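# Park the robot in the open bay between carton stacks

## Task

Drive into the empty bay at the wall that lies between two stacks of cartons and stop there. The robot must be entirely within the bay, with every part pulled in so nothing sticks out past the base, and its forward direction must face squarely out into the room. Both stacks must stay intact, and no carton may end up beyond its tape line on the floor. The robot must not topple or finish leaning. The result has to hold by itself at the end, not only because the robot is holding something in place.

## Robot and tools

Robot: a Hello Robot Stretch 4, about 1.6 m tall. It has a mobile base on omni wheels, a vertical mast carrying a lift, a single arm that telescopes forward from the lift, a wrist with yaw, pitch and roll, and a two-finger gripper. The base rim lies no more than 0.23 m from the base origin. For parking, 'tucked in' means a retracted arm (arm_m near 0), a low lift and the wrist folded back so nothing overhangs the base outline.

Frames: the base frame sits on the floor under the base centre, x forward, y left, z up. The odometry frame is the base frame as it was when the scene began. base_odometry counts wheel rotation only, so wheel slip shows up as false travel; heading is positive to the left and runs from -3.142 to 3.142.

Tool execute_actions: argument actions is a list holding one action object (or empty, which just reports state and images). Argument cameras is a list of names from head_camera, head_left_camera, head_right_camera, wrist_camera, all; omitted, null or ["all"] gives every camera, [] gives none. An action may contain base, joints, or both, plus optional pace and contact_limits; alternatively it contains only end_of_arm. Everything in one action starts at once and may finish at different times.
- base: exactly one key, a relative move from where the base last reported itself. translate_m: straight drive in metres, forward positive, -2 to 2. strafe_m: sideways in metres, left positive, -2 to 2. rotate_rad: turn in place in radians, counter-clockwise (left) positive, -3.2 to 3.2.
- joints: an object of absolute joint targets by name (not offsets). lift_m 0 to 1.2 m; arm_m 0 to 0.55 m extension; wrist_yaw_rad -1.134 to 4.276 (0 points forward, positive turns left, 3.14 is folded back, above 3.4 the arm may interfere); wrist_pitch_rad -1.117 to 4.259 (0 level, 1.57 pointing down); wrist_roll_rad -1.117 to 4.259 (positive is clockwise viewed from behind); gripper_m -0.038 to 0.141, the fingertip gap in metres. Joint targets outside their range get clamped and the result notes it; any other bad value or unknown key rejects the whole call. Tolerances for done: lift and arm ±0.004, yaw and roll ±0.02, pitch ±0.05, gripper ±0.004.
- pace: "slow", "default", "fast" or "max"; base speed tops out at 0.1, 0.3, 0.4, 0.6 m/s and turning at 1, 2, 3, 4 rad/s respectively. With the lift above 0.2 these caps shrink, down to 0.3 m/s and 1 rad/s at lift 1.2.
- contact_limits: {"arm_m": value} from 0 (gentlest) to 0.75 (firmest), default 0.5; sets how much force the arm may use before halting.
- end_of_arm: "enable_torque" re-powers any wrist or gripper motor that shut itself off.
No single action runs past 15 s. Anything you omit from an action may still be driving toward its earlier target. Example: {"base": {"translate_m": 0.3}, "joints": {"gripper_m": 0.05}, "pace": "fast"}. To unfold the wrist from the start pose, lift_m 0.4 with wrist_yaw_rad 0 together works.

Tool wait: seconds from 0 to 10; commands nothing new and returns state and images.
Tool zoom_image: camera name and region [x0, y0, x1, y1] in pixels of that camera's latest full image, origin top-left, at most 504 by 504.
Tool finished_scene: scene number; ends the scene irreversibly and reports success. Replying without any tool call ends everything.

Reading results: base_status and joint_status describe how each motion ended. done (for the base, wheels turned the commanded amount even if they slipped); off_target (stopped short, may keep pushing); contact_stop_at_<key> (blocked by something, that part goes slack; slack wheels can drift); limit_stop_at_<name>, including limit_stop_at_tilt (leaning over 6 degrees; lift, arm and wheels slack and ignore commands until upright) and limit_stop_at_own_body (self-collision guard); time_out; torque_fault (a wrist motor overloaded and went limp until enable_torque). If a call reports a stop, any later execute_actions, wait or finished_scene calls in the same reply are skipped. on_its_own lists what happened without being commanded; 'held at' there is a target, not a position. lidar_m is 12 distances in metres from the base origin, one per 30-degree sector: first straight ahead, then counter-clockwise (4th left, 7th behind, 10th right); '-' means nothing seen or closer than 0.25 m. It sees from about 0.15 m up, may miss clear objects, thin legs and much behind the robot. wrist_depth_mm is a 7x7 grid of depths 100 to 2000 mm. hand_pose is in the base frame and may be slightly off. turned_by_wheels versus turned_by_imu differing by over about 0.1 rad signals a bump or slip, and the heading error is roughly their difference. base_tilt in degrees (forward and right positive) carries a fixed bias of up to 1.5. motor_effort is percent of maximum, positive toward higher joint values, with peak in brackets; for wheel_0, wheel_1, wheel_2 positive turns the base right.

Cautions: drive gently near the carton stacks so none are shoved past their tape; watch lidar sides while entering the bay. Avoid hard contacts, slams, dropping things and tipping; carrying over 1 kg with the arm out past 0.2 while moving risks a fall. The simulation keeps running while you think, and the robot keeps its last command meanwhile.

Each tool is called after ">>>" as name([rows], argument=value, ...), one row to a line, values as JSON.

## Session

>>> execute_actions(actions=[])

Scene clock: 0.00 s.
base_odometry: x=+0.000 y=+0.000 heading=+0.000 (m, m, rad; odometry frame)
turned_by_wheels: +0.000 (rad since the last result)
turned_by_imu: +0.000 (rad since the last result)
base_tilt: forward=+0.2 right=+0.8 (deg)
lidar_m: 2.95 3.15 1.81 1.15 1.02 1.03 1.24 0.80 0.82 0.99 2.41 2.42
base_status: not commanded
joint_positions: lift_m=+0.294 arm_m=+0.001 wrist_yaw_rad=+3.188 wrist_pitch_rad=-0.012 wrist_roll_rad=-0.016 gripper_m=+0.057
joint_status: not commanded
motor_effort: lift_m=+19 arm_m=+0 wrist_yaw_rad=+0 wrist_pitch_rad=-7 wrist_roll_rad=-1 gripper_m=-4 wheel_0=+0 wheel_1=+0 wheel_2=+0 (%)
hand_pose: x=-0.1208 y=+0.0739 z=+0.4754 quat_wxyz=(-0.023, +0.006, -0.008, +1.000) (m; base frame)
wrist_depth_mm: - 142 141 1808 1336 1060 904 / - - 138 1756 1366 1060 904 / - - 136 1537 1336 1098 904 / - 112 137 1618 1336 1078 904 / 143 140 1708 1808 1366 1060 904 / 197 1537 1708 1708 213 1078 917 / 196 1336 1182 1281 1182 976 917
pictures: head_camera, head_left_camera, head_right_camera, wrist_camera
Images, in order (width x height): head_camera 420x560, head_left_camera 420x672, head_right_camera 420x672, wrist_camera 616x392.

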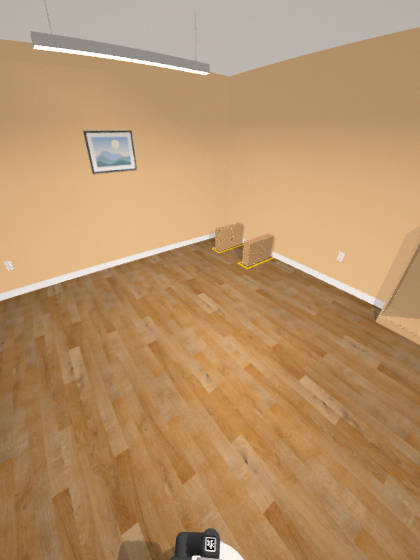

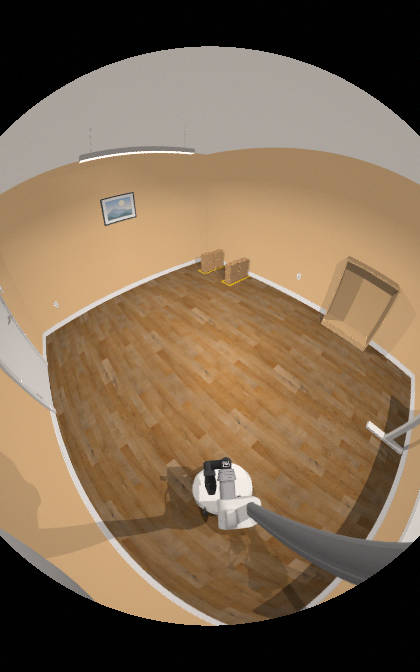

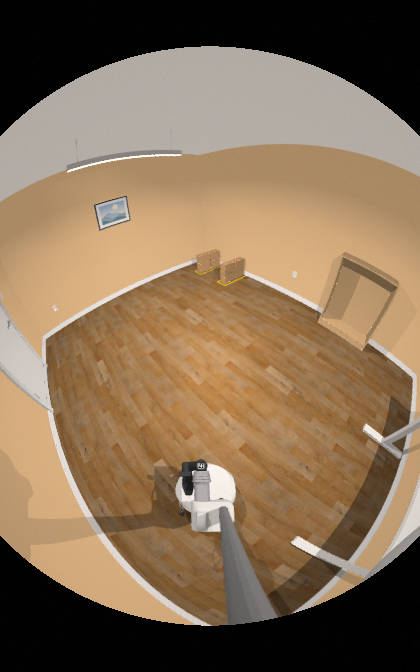

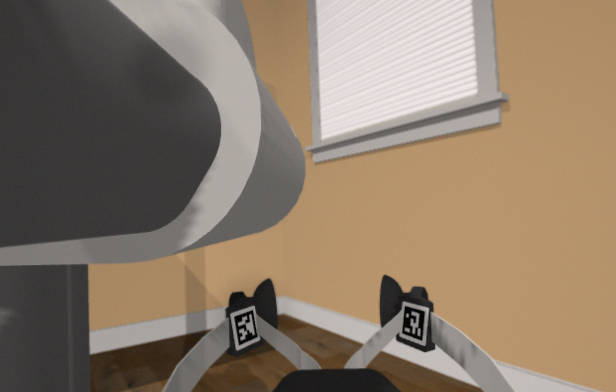

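>>> execute_actions([
  {"base":{"rotate_rad":-0.785},"pace":"fast"},
], cameras=[])

>>> execute_actions([
  {"base":{"strafe_m":2.0},"pace":"fast"},
], cameras=["head_camera","head_left_camera"])

Scene clock: 18.67 s.
base_odometry: x=+0.000 y=+0.000 heading=-0.785 (m, m, rad; odometry frame)
turned_by_wheels: -0.785 (rad since the last result)
turned_by_imu: -0.785 (rad since the last result)
base_tilt: forward=+0.1 right=+0.8 (deg)
lidar_m: 2.41 2.87 3.22 3.13 1.37 1.05 1.03 1.08 1.56 0.81 0.87 1.26
base_status: done
joint_positions: lift_m=+0.294 arm_m=+0.001 wrist_yaw_rad=+3.188 wrist_pitch_rad=-0.012 wrist_roll_rad=-0.016 gripper_m=+0.057
joint_status: not commanded
motor_effort: lift_m=+19(19) arm_m=+0(0) wrist_yaw_rad=+0(0) wrist_pitch_rad=-7(6) wrist_roll_rad=-1(1) gripper_m=-6(2) wheel_0=+1(7) wheel_1=+0(9) wheel_2=-1(9) (%)
hand_pose: x=-0.1208 y=+0.0739 z=+0.4754 quat_wxyz=(-0.023, +0.006, -0.008, +1.000) (m; base frame)
wrist_depth_mm: - 141 141 1160 1138 1060 1025 / - - 138 1182 1118 1078 1025 / - - 136 1138 1098 1060 1025 / - 112 137 1118 1078 1060 1025 / 143 140 1182 1138 1078 1042 1025 / 198 1229 1205 1138 211 1060 1042 / 196 1229 1138 1098 1060 1008 1008
pictures: none
No camera images: the call's "cameras" was empty. Leave "cameras" out to get every camera's image.

Scene clock: 24.90 s.
base_odometry: x=+1.414 y=+1.415 heading=-0.785 (m, m, rad; odometry frame)
turned_by_wheels: +0.000 (rad since the last result)
turned_by_imu: +0.001 (rad since the last result)
base_tilt: forward=+0.2 right=+0.8 (deg)
lidar_m: 2.32 1.53 1.19 1.15 1.16 0.85 0.85 0.90 1.36 2.81 3.03 2.94
base_status: done
joint_positions: lift_m=+0.294 arm_m=+0.001 wrist_yaw_rad=+3.188 wrist_pitch_rad=-0.012 wrist_roll_rad=-0.016 gripper_m=+0.057
joint_status: not commanded
motor_effort: lift_m=+19(19) arm_m=+0(0) wrist_yaw_rad=+1(1) wrist_pitch_rad=-7(7) wrist_roll_rad=-1(1) gripper_m=-4(3) wheel_0=+1(11) wheel_1=+1(9) wheel_2=+0(1) (%)
hand_pose: x=-0.1208 y=+0.0739 z=+0.4754 quat_wxyz=(-0.023, +0.006, -0.008, +1.000) (m; base frame)
wrist_depth_mm: - 141 141 991 946 917 904 / - - 138 960 960 904 878 / - - 136 946 946 917 891 / - 112 137 946 946 904 891 / 143 140 1008 960 931 891 878 / 198 1060 991 960 213 891 878 / 196 1042 991 946 917 854 878
pictures: head_camera, head_left_camera
Images, in order (width x height): head_camera 420x560, head_left_camera 420x672.

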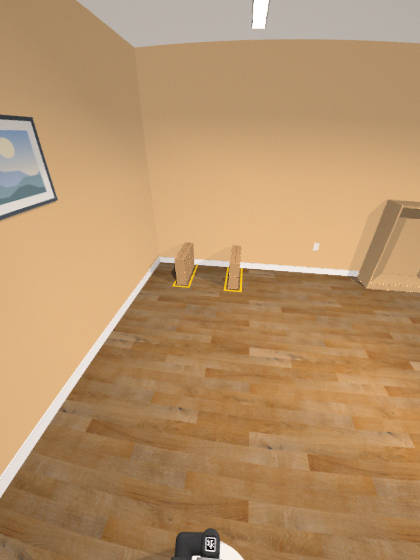

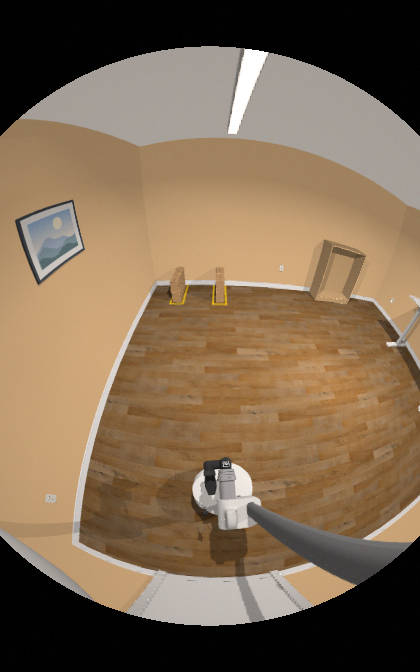

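>>> execute_actions([
  {"base":{"rotate_rad":0.15},"pace":"fast"},
], cameras=[])

>>> execute_actions([
  {"base":{"translate_m":1.0},"pace":"fast"},
], cameras=["head_camera","head_left_camera"])

Scene clock: 38.43 s.
base_odometry: x=+1.414 y=+1.415 heading=-0.635 (m, m, rad; odometry frame)
turned_by_wheels: +0.150 (rad since the last result)
turned_by_imu: +0.150 (rad since the last result)
base_tilt: forward=+0.3 right=+0.7 (deg)
lidar_m: 2.30 1.38 1.16 1.15 1.01 0.84 0.86 0.98 1.64 2.83 3.05 2.87
base_status: done
joint_positions: lift_m=+0.294 arm_m=+0.001 wrist_yaw_rad=+3.188 wrist_pitch_rad=-0.012 wrist_roll_rad=-0.016 gripper_m=+0.057
joint_status: not commanded
motor_effort: lift_m=+19(19) arm_m=+0(0) wrist_yaw_rad=+0(1) wrist_pitch_rad=-7(7) wrist_roll_rad=-1(1) gripper_m=-3(2) wheel_0=-1(5) wheel_1=+1(8) wheel_2=+0(8) (%)
hand_pose: x=-0.1208 y=+0.0739 z=+0.4754 quat_wxyz=(-0.023, +0.006, -0.008, +1.000) (m; base frame)
wrist_depth_mm: - 142 141 1008 917 866 788 / - - 138 991 946 866 809 / - - 136 960 917 878 820 / - 112 137 976 931 854 820 / 143 140 1025 991 904 866 798 / 198 1182 1098 960 212 842 809 / 196 1160 1025 976 904 842 798
pictures: none
No camera images: the call's "cameras" was empty. Leave "cameras" out to get every camera's image.

Scene clock: 42.30 s.
base_odometry: x=+2.219 y=+0.822 heading=-0.635 (m, m, rad; odometry frame)
turned_by_wheels: +0.000 (rad since the last result)
turned_by_imu: -0.001 (rad since the last result)
base_tilt: forward=+0.3 right=+0.8 (deg)
lidar_m: 1.40 1.12 0.92 0.92 1.08 1.80 1.83 2.11 3.05 3.03 2.26 1.35
base_status: done
joint_positions: lift_m=+0.294 arm_m=+0.001 wrist_yaw_rad=+3.188 wrist_pitch_rad=-0.012 wrist_roll_rad=-0.016 gripper_m=+0.057
joint_status: not commanded
motor_effort: lift_m=+19(18) arm_m=+0(0) wrist_yaw_rad=+1(0) wrist_pitch_rad=-7(7) wrist_roll_rad=-1(1) gripper_m=-2(2) wheel_0=-1(7) wheel_1=-2(6) wheel_2=+0(13) (%)
hand_pose: x=-0.1208 y=+0.0739 z=+0.4754 quat_wxyz=(-0.023, +0.006, -0.008, +1.000) (m; base frame)
wrist_depth_mm: - 142 141 - 1863 1756 1661 / - - 138 - 1808 1708 1661 / - - 136 1983 1863 1756 1708 / - 112 137 1921 1921 1756 1661 / 143 140 - - 1921 1708 1618 / 198 - 1921 1921 213 1708 1618 / 196 1366 1138 1255 1182 1078 1205
pictures: head_camera, head_left_camera
Images, in order (width x height): head_camera 420x560, head_left_camera 420x672.

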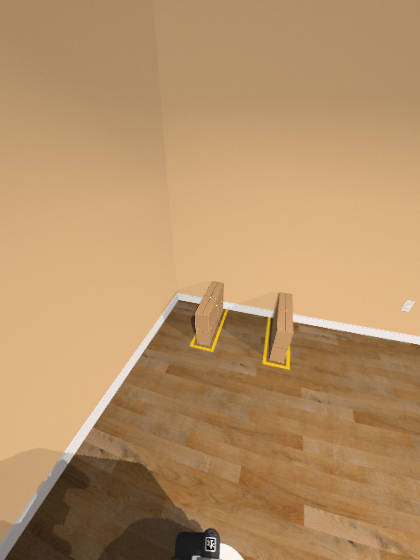

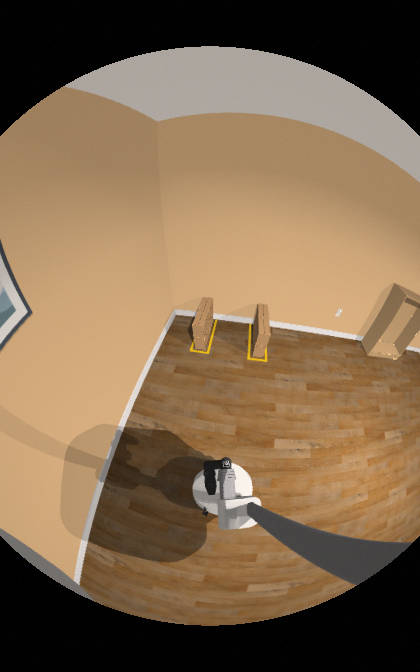

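>>> execute_actions([
  {"base":{"rotate_rad":-0.23},"pace":"fast"},
], cameras=["head_camera","head_left_camera","head_right_camera"])

Scene clock: 68.70 s.
base_odometry: x=+2.219 y=+0.822 heading=-0.865 (m, m, rad; odometry frame)
turned_by_wheels: -0.230 (rad since the last result)
turned_by_imu: -0.230 (rad since the last result)
base_tilt: forward=+0.3 right=+0.7 (deg)
lidar_m: 1.34 1.33 0.96 0.91 0.97 1.34 1.81 1.90 2.60 3.02 2.46 1.97
base_status: done
joint_positions: lift_m=+0.294 arm_m=+0.001 wrist_yaw_rad=+3.188 wrist_pitch_rad=-0.012 wrist_roll_rad=-0.016 gripper_m=+0.057
joint_status: not commanded
motor_effort: lift_m=+19(19) arm_m=+0(0) wrist_yaw_rad=+1(0) wrist_pitch_rad=-7(7) wrist_roll_rad=-1(1) gripper_m=-4(3) wheel_0=+1(6) wheel_1=-1(10) wheel_2=-2(7) (%)
hand_pose: x=-0.1208 y=+0.0739 z=+0.4754 quat_wxyz=(-0.023, +0.006, -0.008, +1.000) (m; base frame)
wrist_depth_mm: - 142 141 1921 1921 1863 1397 / - - 138 1983 1983 1921 1430 / - - 136 1921 1921 1921 1430 / - 112 137 1983 1921 1863 1430 / 143 140 1983 1921 1863 1921 1464 / 196 - 1863 1921 212 1808 1464 / 195 1336 1138 1308 1182 1060 1205
pictures: head_camera, head_left_camera, head_right_camera
Images, in order (width x height): head_camera 420x560, head_left_camera 420x672, head_right_camera 420x672.

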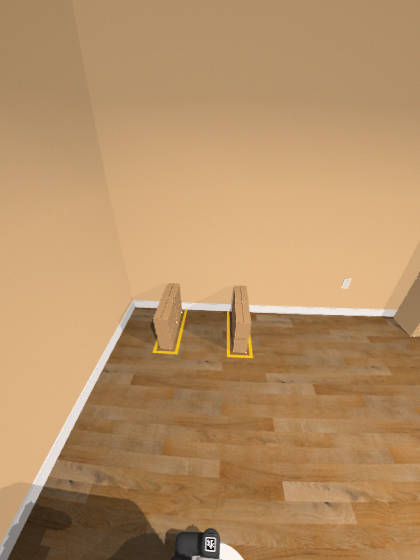

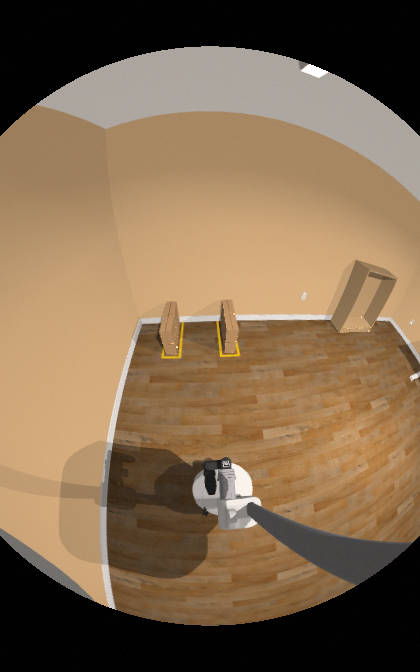

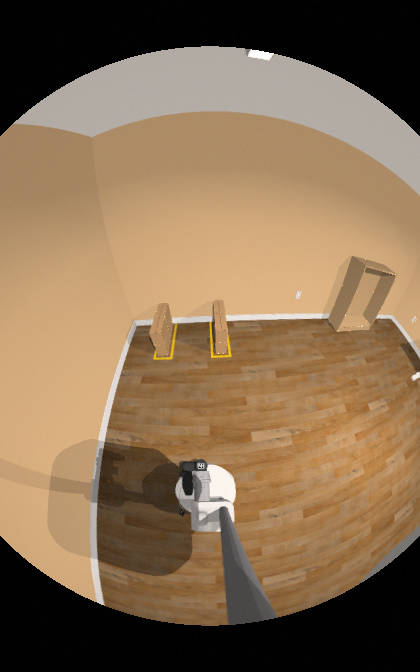

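>>> execute_actions([
  {"base":{"strafe_m":0.055}},
], cameras=[])

>>> execute_actions([
  {"base":{"translate_m":0.45},"pace":"fast"},
], cameras=["head_camera","head_left_camera","head_right_camera"])

Scene clock: 89.83 s.
base_odometry: x=+2.261 y=+0.858 heading=-0.865 (m, m, rad; odometry frame)
turned_by_wheels: +0.000 (rad since the last result)
turned_by_imu: +0.001 (rad since the last result)
base_tilt: forward=+0.2 right=+0.8 (deg)
lidar_m: 1.35 1.24 0.91 0.87 0.92 1.27 1.82 1.89 2.59 3.08 2.52 1.97
base_status: done
joint_positions: lift_m=+0.294 arm_m=+0.001 wrist_yaw_rad=+3.188 wrist_pitch_rad=-0.012 wrist_roll_rad=-0.016 gripper_m=+0.057
joint_status: not commanded
motor_effort: lift_m=+19(19) arm_m=+0(0) wrist_yaw_rad=+0(1) wrist_pitch_rad=-6(7) wrist_roll_rad=-1(1) gripper_m=-2(3) wheel_0=+1(9) wheel_1=-1(9) wheel_2=+0(1) (%)
hand_pose: x=-0.1208 y=+0.0739 z=+0.4754 quat_wxyz=(-0.023, +0.006, -0.008, +1.000) (m; base frame)
wrist_depth_mm: - 142 141 1921 1921 1921 1308 / - - 138 - 1983 1863 1308 / - - 137 1921 1983 1808 1308 / - 112 137 1921 1863 1863 1366 / 143 140 1921 1921 1863 1863 1366 / 197 - 1921 1921 213 1808 1336 / 196 1336 1160 1308 1205 1060 1205
pictures: none
No camera images: the call's "cameras" was empty. Leave "cameras" out to get every camera's image.

Scene clock: 92.23 s.
base_odometry: x=+2.553 y=+0.515 heading=-0.865 (m, m, rad; odometry frame)
turned_by_wheels: +0.000 (rad since the last result)
turned_by_imu: +0.000 (rad since the last result)
base_tilt: forward=+0.3 right=+0.8 (deg)
lidar_m: 0.92 0.96 0.90 0.88 0.92 1.26 2.26 2.34 3.21 3.08 2.08 0.92
base_status: done
joint_positions: lift_m=+0.294 arm_m=+0.001 wrist_yaw_rad=+3.188 wrist_pitch_rad=-0.012 wrist_roll_rad=-0.016 gripper_m=+0.057
joint_status: not commanded
motor_effort: lift_m=+19(19) arm_m=+0(0) wrist_yaw_rad=+1(0) wrist_pitch_rad=-7(6) wrist_roll_rad=-1(1) gripper_m=-2(4) wheel_0=-1(6) wheel_1=-2(7) wheel_2=+2(13) (%)
hand_pose: x=-0.1208 y=+0.0739 z=+0.4754 quat_wxyz=(-0.023, +0.006, -0.008, +1.000) (m; base frame)
wrist_depth_mm: - 141 140 - - - 1308 / - - 137 - - - 1336 / - - 136 - - - 1308 / - 112 137 - - - 1397 / 143 140 - - - - 1366 / 197 - 1983 - 212 1808 1397 / 195 1336 1160 1281 1182 1098 1205
pictures: head_camera, head_left_camera, head_right_camera
Images, in order (width x height): head_camera 420x560, head_left_camera 420x672, head_right_camera 420x672.

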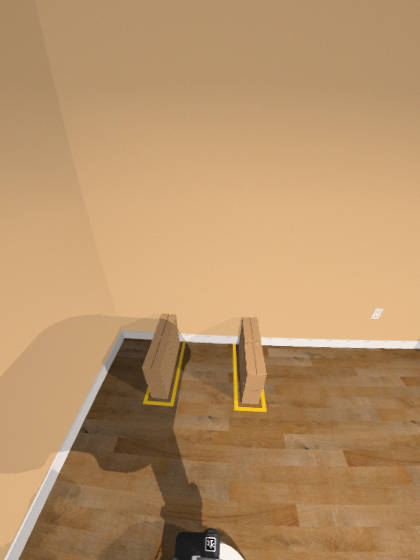

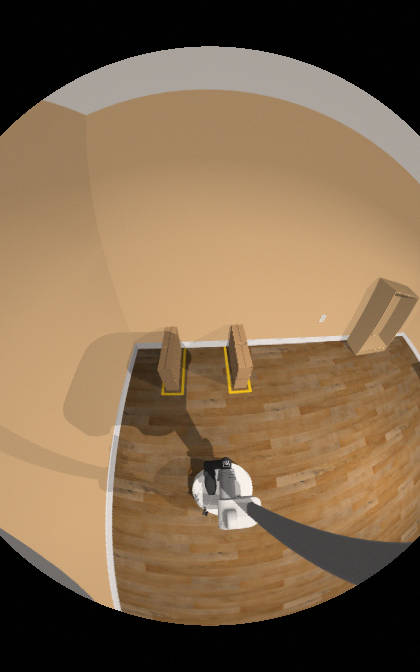

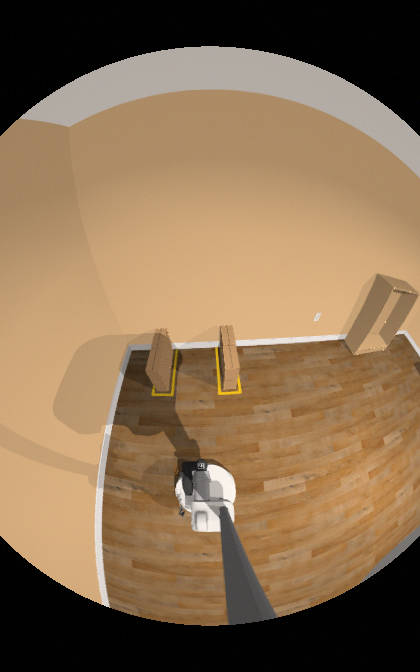

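>>> execute_actions([
  {"base":{"rotate_rad":-0.04}},
], cameras=[])

>>> execute_actions([
  {"base":{"translate_m":0.3}},
], cameras=["head_camera","head_left_camera","head_right_camera"])

Scene clock: 109.70 s.
base_odometry: x=+2.553 y=+0.515 heading=-0.905 (m, m, rad; odometry frame)
turned_by_wheels: -0.040 (rad since the last result)
turned_by_imu: -0.039 (rad since the last result)
base_tilt: forward=+0.2 right=+0.7 (deg)
lidar_m: 0.92 0.96 0.93 0.86 0.91 1.23 2.27 2.34 3.13 3.08 2.19 0.93
base_status: done
joint_positions: lift_m=+0.294 arm_m=+0.001 wrist_yaw_rad=+3.188 wrist_pitch_rad=-0.012 wrist_roll_rad=-0.016 gripper_m=+0.057
joint_status: not commanded
motor_effort: lift_m=+19(19) arm_m=+0(0) wrist_yaw_rad=+1(0) wrist_pitch_rad=-7(8) wrist_roll_rad=-1(1) gripper_m=-3(3) wheel_0=+2(3) wheel_1=+2(3) wheel_2=-1(6) (%)
hand_pose: x=-0.1208 y=+0.0739 z=+0.4754 quat_wxyz=(-0.023, +0.006, -0.008, +1.000) (m; base frame)
wrist_depth_mm: - 142 141 - - 1863 1229 / - - 138 - - 1863 1255 / - - 136 - - 1983 1255 / - 112 137 - - 1983 1281 / 143 140 - - - 1983 1308 / 197 - 1863 - 213 1661 1308 / 195 1366 1138 1281 1182 1078 1160
pictures: none
No camera images: the call's "cameras" was empty. Leave "cameras" out to get every camera's image.

Scene clock: 112.17 s.
base_odometry: x=+2.738 y=+0.279 heading=-0.905 (m, m, rad; odometry frame)
turned_by_wheels: +0.000 (rad since the last result)
turned_by_imu: +0.000 (rad since the last result)
base_tilt: forward=+0.2 right=+0.8 (deg)
lidar_m: 0.62 0.69 0.93 0.89 0.91 1.22 2.57 2.64 3.22 3.06 1.73 0.64
base_status: done
joint_positions: lift_m=+0.294 arm_m=+0.001 wrist_yaw_rad=+3.188 wrist_pitch_rad=-0.012 wrist_roll_rad=-0.016 gripper_m=+0.057
joint_status: not commanded
motor_effort: lift_m=+19(19) arm_m=+0(0) wrist_yaw_rad=+2(2) wrist_pitch_rad=-7(7) wrist_roll_rad=-1(1) gripper_m=-4(3) wheel_0=+0(6) wheel_1=+0(2) wheel_2=-1(10) (%)
hand_pose: x=-0.1208 y=+0.0739 z=+0.4754 quat_wxyz=(-0.023, +0.006, -0.008, +1.000) (m; base frame)
wrist_depth_mm: - 141 141 - - 1863 1255 / - - 138 - - 1863 1255 / - - 136 - - 1921 1281 / - 112 137 - - 1983 1281 / 143 140 - - - - 1281 / 198 - 1921 - 213 1756 1308 / 195 1336 1138 1308 1205 1078 1182
pictures: head_camera, head_left_camera, head_right_camera
Images, in order (width x height): head_camera 420x560, head_left_camera 420x672, head_right_camera 420x672.

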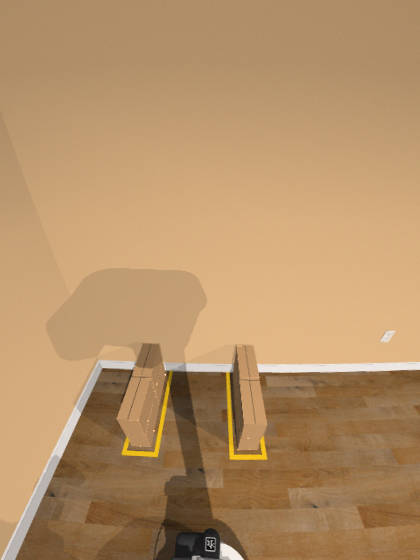

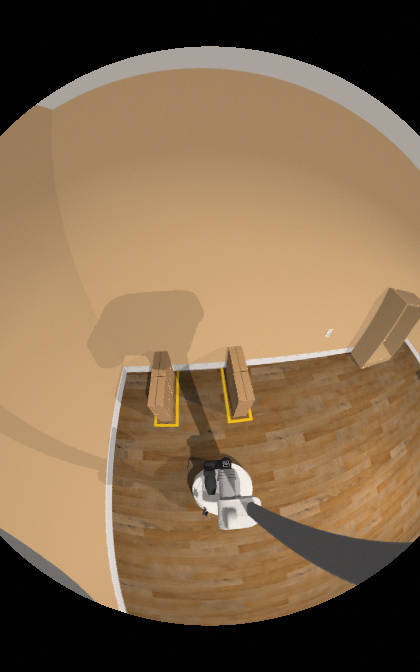

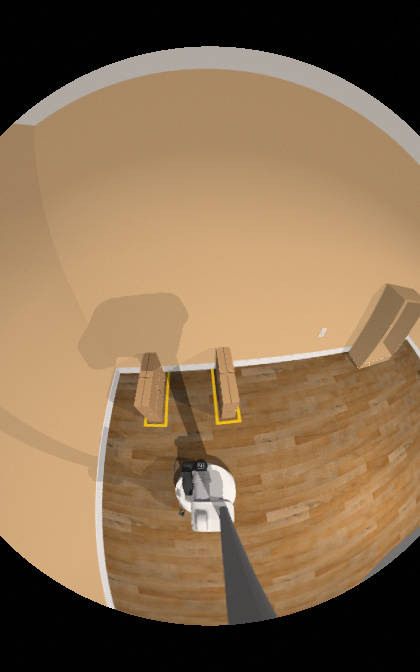

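>>> execute_actions([
  {"base":{"rotate_rad":0.015}},
], cameras=[])

>>> execute_actions([
  {"base":{"strafe_m":0.05}},
], cameras=["head_camera","head_left_camera","head_right_camera"])

Scene clock: 126.33 s.
base_odometry: x=+2.738 y=+0.279 heading=-0.890 (m, m, rad; odometry frame)
turned_by_wheels: +0.015 (rad since the last result)
turned_by_imu: +0.015 (rad since the last result)
base_tilt: forward=+0.2 right=+0.7 (deg)
lidar_m: 0.61 0.71 0.94 0.89 0.93 1.25 2.58 2.64 3.22 3.07 1.72 0.62
base_status: done
joint_positions: lift_m=+0.294 arm_m=+0.001 wrist_yaw_rad=+3.188 wrist_pitch_rad=-0.012 wrist_roll_rad=-0.016 gripper_m=+0.057
joint_status: not commanded
motor_effort: lift_m=+19(19) arm_m=+0(0) wrist_yaw_rad=+1(0) wrist_pitch_rad=-7(7) wrist_roll_rad=-1(1) gripper_m=-3(3) wheel_0=-1(2) wheel_1=+0(7) wheel_2=-1(5) (%)
hand_pose: x=-0.1208 y=+0.0739 z=+0.4754 quat_wxyz=(-0.023, +0.006, -0.008, +1.000) (m; base frame)
wrist_depth_mm: - 141 141 - - 1921 1281 / - - 138 - - 1921 1281 / - - 136 - - - 1308 / - 112 137 - - - 1308 / 143 140 - - - - 1336 / 197 - 1863 - 213 1756 1308 / 195 1397 1138 1308 1182 1078 1182
pictures: none
No camera images: the call's "cameras" was empty. Leave "cameras" out to get every camera's image.

Scene clock: 127.43 s.
base_odometry: x=+2.777 y=+0.311 heading=-0.890 (m, m, rad; odometry frame)
turned_by_wheels: +0.000 (rad since the last result)
turned_by_imu: +0.000 (rad since the last result)
base_tilt: forward=+0.2 right=+0.8 (deg)
lidar_m: 0.78 0.67 0.87 0.84 0.88 1.16 2.58 2.65 3.26 3.10 1.70 0.64
base_status: done
joint_positions: lift_m=+0.294 arm_m=+0.001 wrist_yaw_rad=+3.188 wrist_pitch_rad=-0.012 wrist_roll_rad=-0.016 gripper_m=+0.057
joint_status: not commanded
motor_effort: lift_m=+19(19) arm_m=+0(0) wrist_yaw_rad=+1(1) wrist_pitch_rad=-7(7) wrist_roll_rad=-1(2) gripper_m=-4(3) wheel_0=+0(8) wheel_1=-1(7) wheel_2=-1(2) (%)
hand_pose: x=-0.1208 y=+0.0739 z=+0.4754 quat_wxyz=(-0.023, +0.006, -0.008, +1.000) (m; base frame)
wrist_depth_mm: - 142 141 - - 1808 1229 / - - 138 - - 1921 1229 / - - 136 - - 1921 1205 / - 112 137 - - 1983 1229 / 143 140 - - - 1983 1255 / 197 - 1921 - 213 1756 1281 / 195 1366 1138 1281 1160 1098 1138
pictures: head_camera, head_left_camera, head_right_camera
Images, in order (width x height): head_camera 420x560, head_left_camera 420x672, head_right_camera 420x672.

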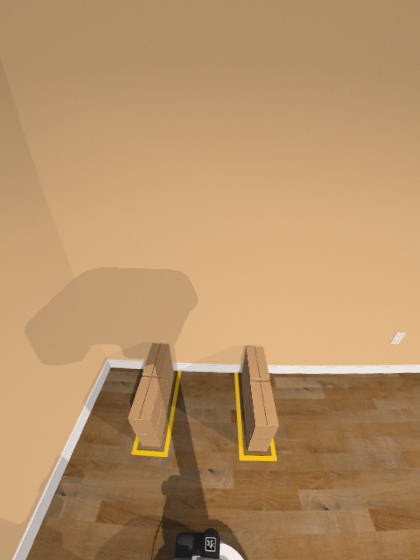

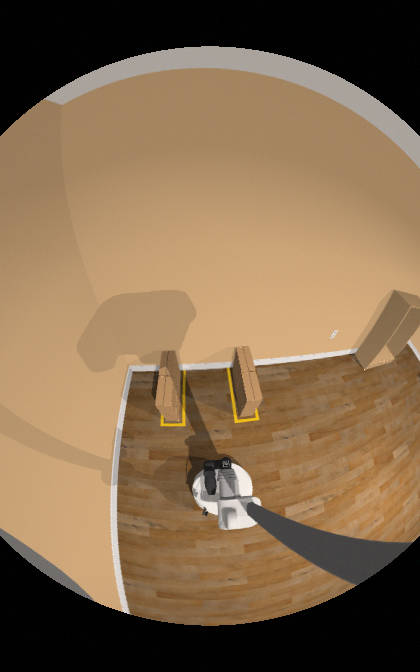

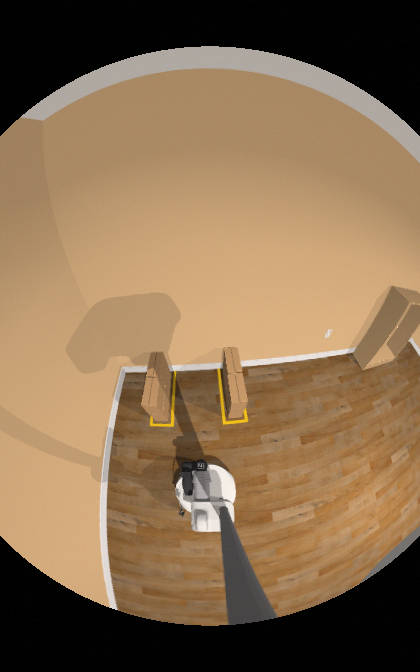

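>>> execute_actions([
  {"base":{"strafe_m":0.012}},
], cameras=[])

>>> execute_actions([
  {"base":{"rotate_rad":3.1416},"pace":"fast"},
], cameras=[])

>>> execute_actions([
  {"base":{"translate_m":-0.45}},
])

Scene clock: 165.13 s.
base_odometry: x=+2.786 y=+0.318 heading=-0.890 (m, m, rad; odometry frame)
turned_by_wheels: +0.000 (rad since the last result)
turned_by_imu: +0.000 (rad since the last result)
base_tilt: forward=+0.2 right=+0.7 (deg)
lidar_m: 0.80 0.66 0.88 0.82 0.86 1.16 2.55 2.65 3.27 3.11 1.68 0.64
base_status: done
joint_positions: lift_m=+0.294 arm_m=+0.001 wrist_yaw_rad=+3.188 wrist_pitch_rad=-0.012 wrist_roll_rad=-0.016 gripper_m=+0.057
joint_status: not commanded
motor_effort: lift_m=+19(19) arm_m=-1(0) wrist_yaw_rad=+0(0) wrist_pitch_rad=-7(7) wrist_roll_rad=-1(1) gripper_m=-3(2) wheel_0=+0(8) wheel_1=-1(4) wheel_2=+0(0) (%)
hand_pose: x=-0.1208 y=+0.0739 z=+0.4754 quat_wxyz=(-0.023, +0.006, -0.008, +1.000) (m; base frame)
wrist_depth_mm: - 142 141 - - 1756 1182 / - - 138 - - 1863 1182 / - - 136 - - 1863 1205 / - 112 137 - - 1863 1229 / 143 140 - - - 1921 1255 / 198 - 1863 - 213 1756 1255 / 195 1336 1138 1308 1160 1060 1138
pictures: none
No camera images: the call's "cameras" was empty. Leave "cameras" out to get every camera's image.

Scene clock: 167.47 s.
base_odometry: x=+2.786 y=+0.318 heading=+2.251 (m, m, rad; odometry frame)
turned_by_wheels: +3.141 (rad since the last result)
turned_by_imu: +3.144 (rad since the last result)
base_tilt: forward=+0.2 right=+0.8 (deg)
lidar_m: 2.53 2.64 3.28 3.15 1.69 0.64 0.79 0.67 0.88 0.81 0.87 1.13
base_status: done
joint_positions: lift_m=+0.294 arm_m=+0.001 wrist_yaw_rad=+3.188 wrist_pitch_rad=-0.012 wrist_roll_rad=-0.016 gripper_m=+0.057
joint_status: not commanded
motor_effort: lift_m=+19(19) arm_m=+0(0) wrist_yaw_rad=+1(1) wrist_pitch_rad=-7(6) wrist_roll_rad=-1(1) gripper_m=-3(3) wheel_0=-1(8) wheel_1=+0(5) wheel_2=-1(12) (%)
hand_pose: x=-0.1208 y=+0.0739 z=+0.4754 quat_wxyz=(-0.023, +0.006, -0.008, +1.000) (m; base frame)
wrist_depth_mm: - 142 141 1255 1255 1229 1229 / - - 138 1281 1281 1255 1229 / - - 136 1255 1255 1229 1229 / - 112 137 1281 1255 1229 1229 / 143 140 1308 1281 1255 1229 1182 / 197 798 946 1255 213 1182 1182 / 196 723 917 1229 676 676 1160
pictures: none
No camera images: the call's "cameras" was empty. Leave "cameras" out to get every camera's image.

Scene clock: 170.47 s.
base_odometry: x=+3.069 y=-0.032 heading=+2.251 (m, m, rad; odometry frame)
turned_by_wheels: +0.000 (rad since the last result)
turned_by_imu: +0.001 (rad since the last result)
base_tilt: forward=+0.2 right=+0.7 (deg)
lidar_m: 3.01 3.11 3.29 2.04 0.25 0.29 0.71 0.47 0.36 0.84 0.87 1.19
base_status: done
joint_positions: lift_m=+0.294 arm_m=+0.001 wrist_yaw_rad=+3.188 wrist_pitch_rad=-0.012 wrist_roll_rad=-0.016 gripper_m=+0.057
joint_status: not commanded
motor_effort: lift_m=+19(19) arm_m=+0(0) wrist_yaw_rad=+1(2) wrist_pitch_rad=-8(6) wrist_roll_rad=-1(1) gripper_m=-3(3) wheel_0=-1(5) wheel_1=-1(4) wheel_2=+0(10) (%)
hand_pose: x=-0.1208 y=+0.0739 z=+0.4754 quat_wxyz=(-0.023, +0.006, -0.008, +1.000) (m; base frame)
wrist_depth_mm: - 142 141 831 820 809 809 / - - 138 831 820 809 788 / - - 136 831 820 809 809 / - 112 137 820 809 809 788 / 143 140 831 809 820 798 778 / 198 842 820 809 212 699 768 / 196 707 809 798 634 345 392
pictures: head_camera, head_left_camera, head_right_camera, wrist_camera
Images, in order (width x height): head_camera 420x560, head_left_camera 420x672, head_right_camera 420x672, wrist_camera 616x392.

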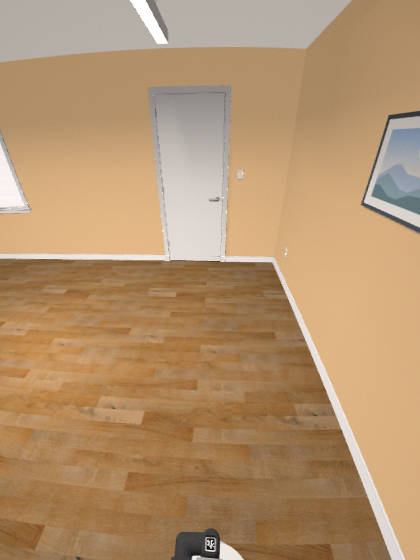

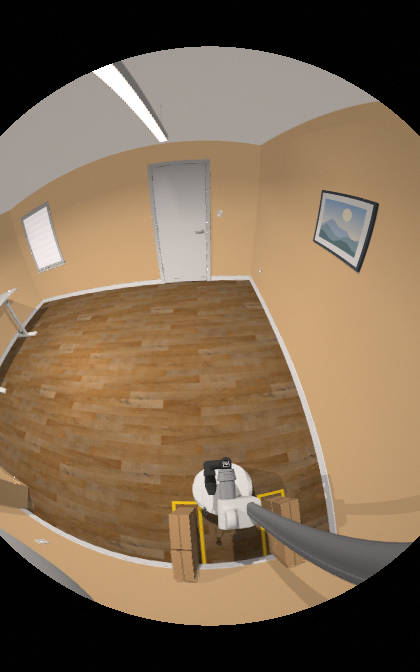

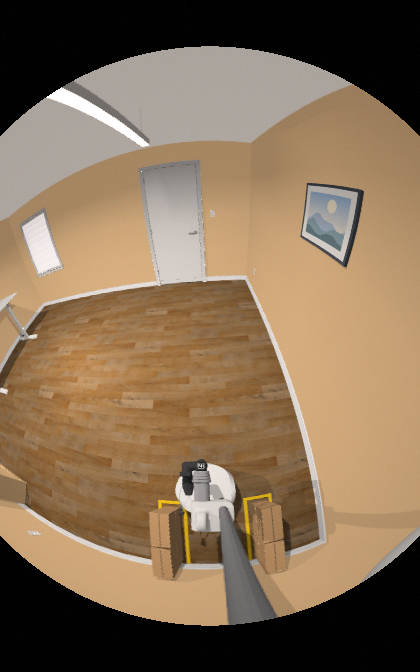

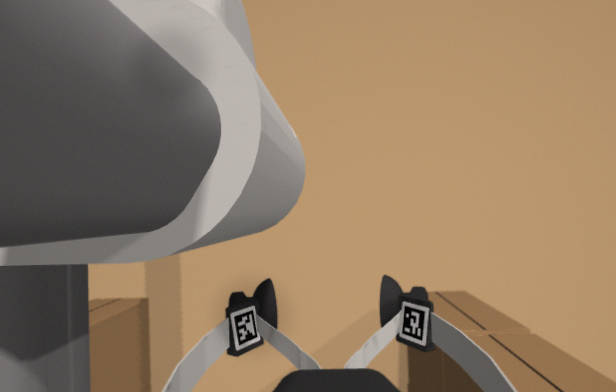

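>>> execute_actions([
  {"base":{"strafe_m":-0.05},"pace":"slow"},
], cameras=[])

>>> execute_actions([
  {"base":{"translate_m":-0.25},"pace":"slow"},
], cameras=["head_left_camera","head_right_camera"])

Scene clock: 181.03 s.
base_odometry: x=+3.108 y=+0.000 heading=+2.251 (m, m, rad; odometry frame)
turned_by_wheels: +0.000 (rad since the last result)
turned_by_imu: +0.001 (rad since the last result)
base_tilt: forward=+0.2 right=+0.8 (deg)
lidar_m: 2.83 3.10 3.36 2.08 0.31 0.37 0.70 0.39 0.31 0.80 0.83 1.11
base_status: done
joint_positions: lift_m=+0.294 arm_m=+0.001 wrist_yaw_rad=+3.188 wrist_pitch_rad=-0.012 wrist_roll_rad=-0.016 gripper_m=+0.057
joint_status: not commanded
motor_effort: lift_m=+19(19) arm_m=+0(0) wrist_yaw_rad=+1(1) wrist_pitch_rad=-6(7) wrist_roll_rad=-1(1) gripper_m=-5(4) wheel_0=+2(6) wheel_1=-1(6) wheel_2=+0(0) (%)
hand_pose: x=-0.1208 y=+0.0739 z=+0.4754 quat_wxyz=(-0.023, +0.006, -0.008, +1.000) (m; base frame)
wrist_depth_mm: - 142 141 831 820 809 798 / - - 137 831 820 809 798 / - - 136 831 820 798 788 / - 112 137 820 809 788 788 / 143 140 820 820 788 798 788 / 198 732 831 820 213 621 759 / 196 621 809 809 788 382 389
pictures: none
No camera images: the call's "cameras" was empty. Leave "cameras" out to get every camera's image.

Scene clock: 184.83 s.
base_odometry: x=+3.265 y=-0.194 heading=+2.251 (m, m, rad; odometry frame)
turned_by_wheels: +0.000 (rad since the last result)
turned_by_imu: +0.001 (rad since the last result)
base_tilt: forward=+0.3 right=+0.8 (deg)
lidar_m: 2.86 3.38 0.26 0.25 0.27 0.35 0.44 0.40 0.29 0.26 0.28 1.14
base_status: done
joint_positions: lift_m=+0.294 arm_m=+0.001 wrist_yaw_rad=+3.188 wrist_pitch_rad=-0.012 wrist_roll_rad=-0.016 gripper_m=+0.057
joint_status: not commanded
motor_effort: lift_m=+19(19) arm_m=+0(0) wrist_yaw_rad=+1(1) wrist_pitch_rad=-7(8) wrist_roll_rad=-1(1) gripper_m=-2(2) wheel_0=-3(6) wheel_1=-3(4) wheel_2=+3(7) (%)
hand_pose: x=-0.1208 y=+0.0739 z=+0.4754 quat_wxyz=(-0.023, +0.006, -0.008, +1.000) (m; base frame)
wrist_depth_mm: - 141 141 585 574 564 554 / - - 138 580 569 559 554 / - - 136 574 569 559 549 / - 112 137 569 559 559 549 / 143 140 574 564 559 549 544 / 197 580 580 559 213 554 535 / 195 580 559 559 554 373 387
pictures: head_left_camera, head_right_camera
Images, in order (width x height): head_left_camera 420x672, head_right_camera 420x672.

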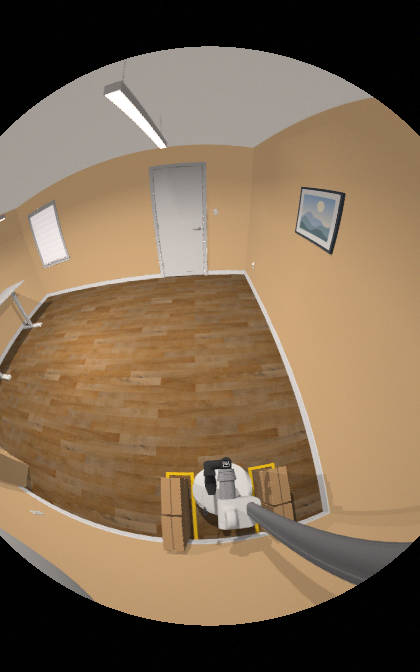

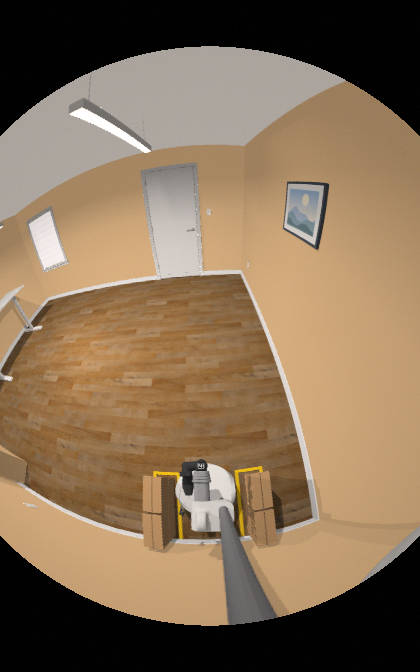

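>>> execute_actions([
  {"base":{"translate_m":-0.17},"pace":"slow"},
], cameras=["head_left_camera","head_right_camera"])

Scene clock: 194.57 s.
base_odometry: x=+3.372 y=-0.327 heading=+2.251 (m, m, rad; odometry frame)
turned_by_wheels: +0.000 (rad since the last result)
turned_by_imu: +0.001 (rad since the last result)
base_tilt: forward=+0.2 right=+0.8 (deg)
lidar_m: 2.87 3.57 0.25 0.25 0.25 0.29 0.28 0.30 0.29 0.26 0.29 1.13
base_status: done
joint_positions: lift_m=+0.294 arm_m=+0.001 wrist_yaw_rad=+3.188 wrist_pitch_rad=-0.012 wrist_roll_rad=-0.016 gripper_m=+0.057
joint_status: not commanded
motor_effort: lift_m=+19(19) arm_m=+0(1) wrist_yaw_rad=+1(2) wrist_pitch_rad=-7(7) wrist_roll_rad=-1(1) gripper_m=-3(3) wheel_0=-1(6) wheel_1=+0(0) wheel_2=+3(6) (%)
hand_pose: x=-0.1208 y=+0.0739 z=+0.4754 quat_wxyz=(-0.023, +0.006, -0.008, +1.000) (m; base frame)
wrist_depth_mm: - 142 141 413 410 397 394 / - - 138 410 399 397 392 / - - 136 404 399 392 387 / - 112 137 399 399 389 387 / 143 140 404 402 397 389 384 / 198 410 404 399 213 387 384 / 196 407 399 394 387 379 379
pictures: head_left_camera, head_right_camera
Images, in order (width x height): head_left_camera 420x672, head_right_camera 420x672.

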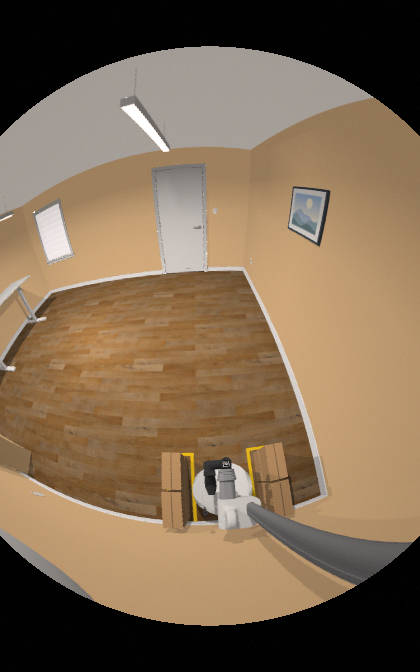

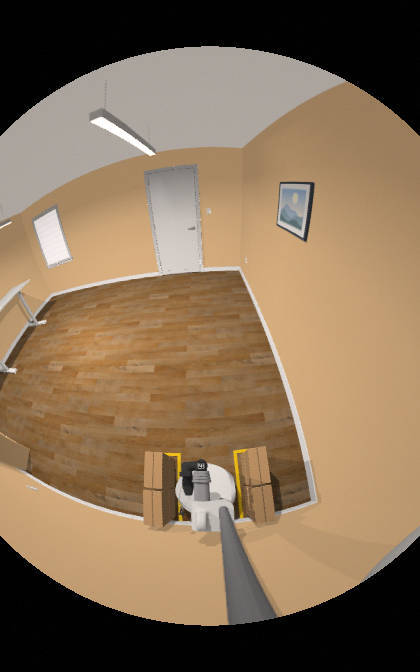

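Inside.

>>> finished_scene(scene=1)

The scene is finished: the task was done.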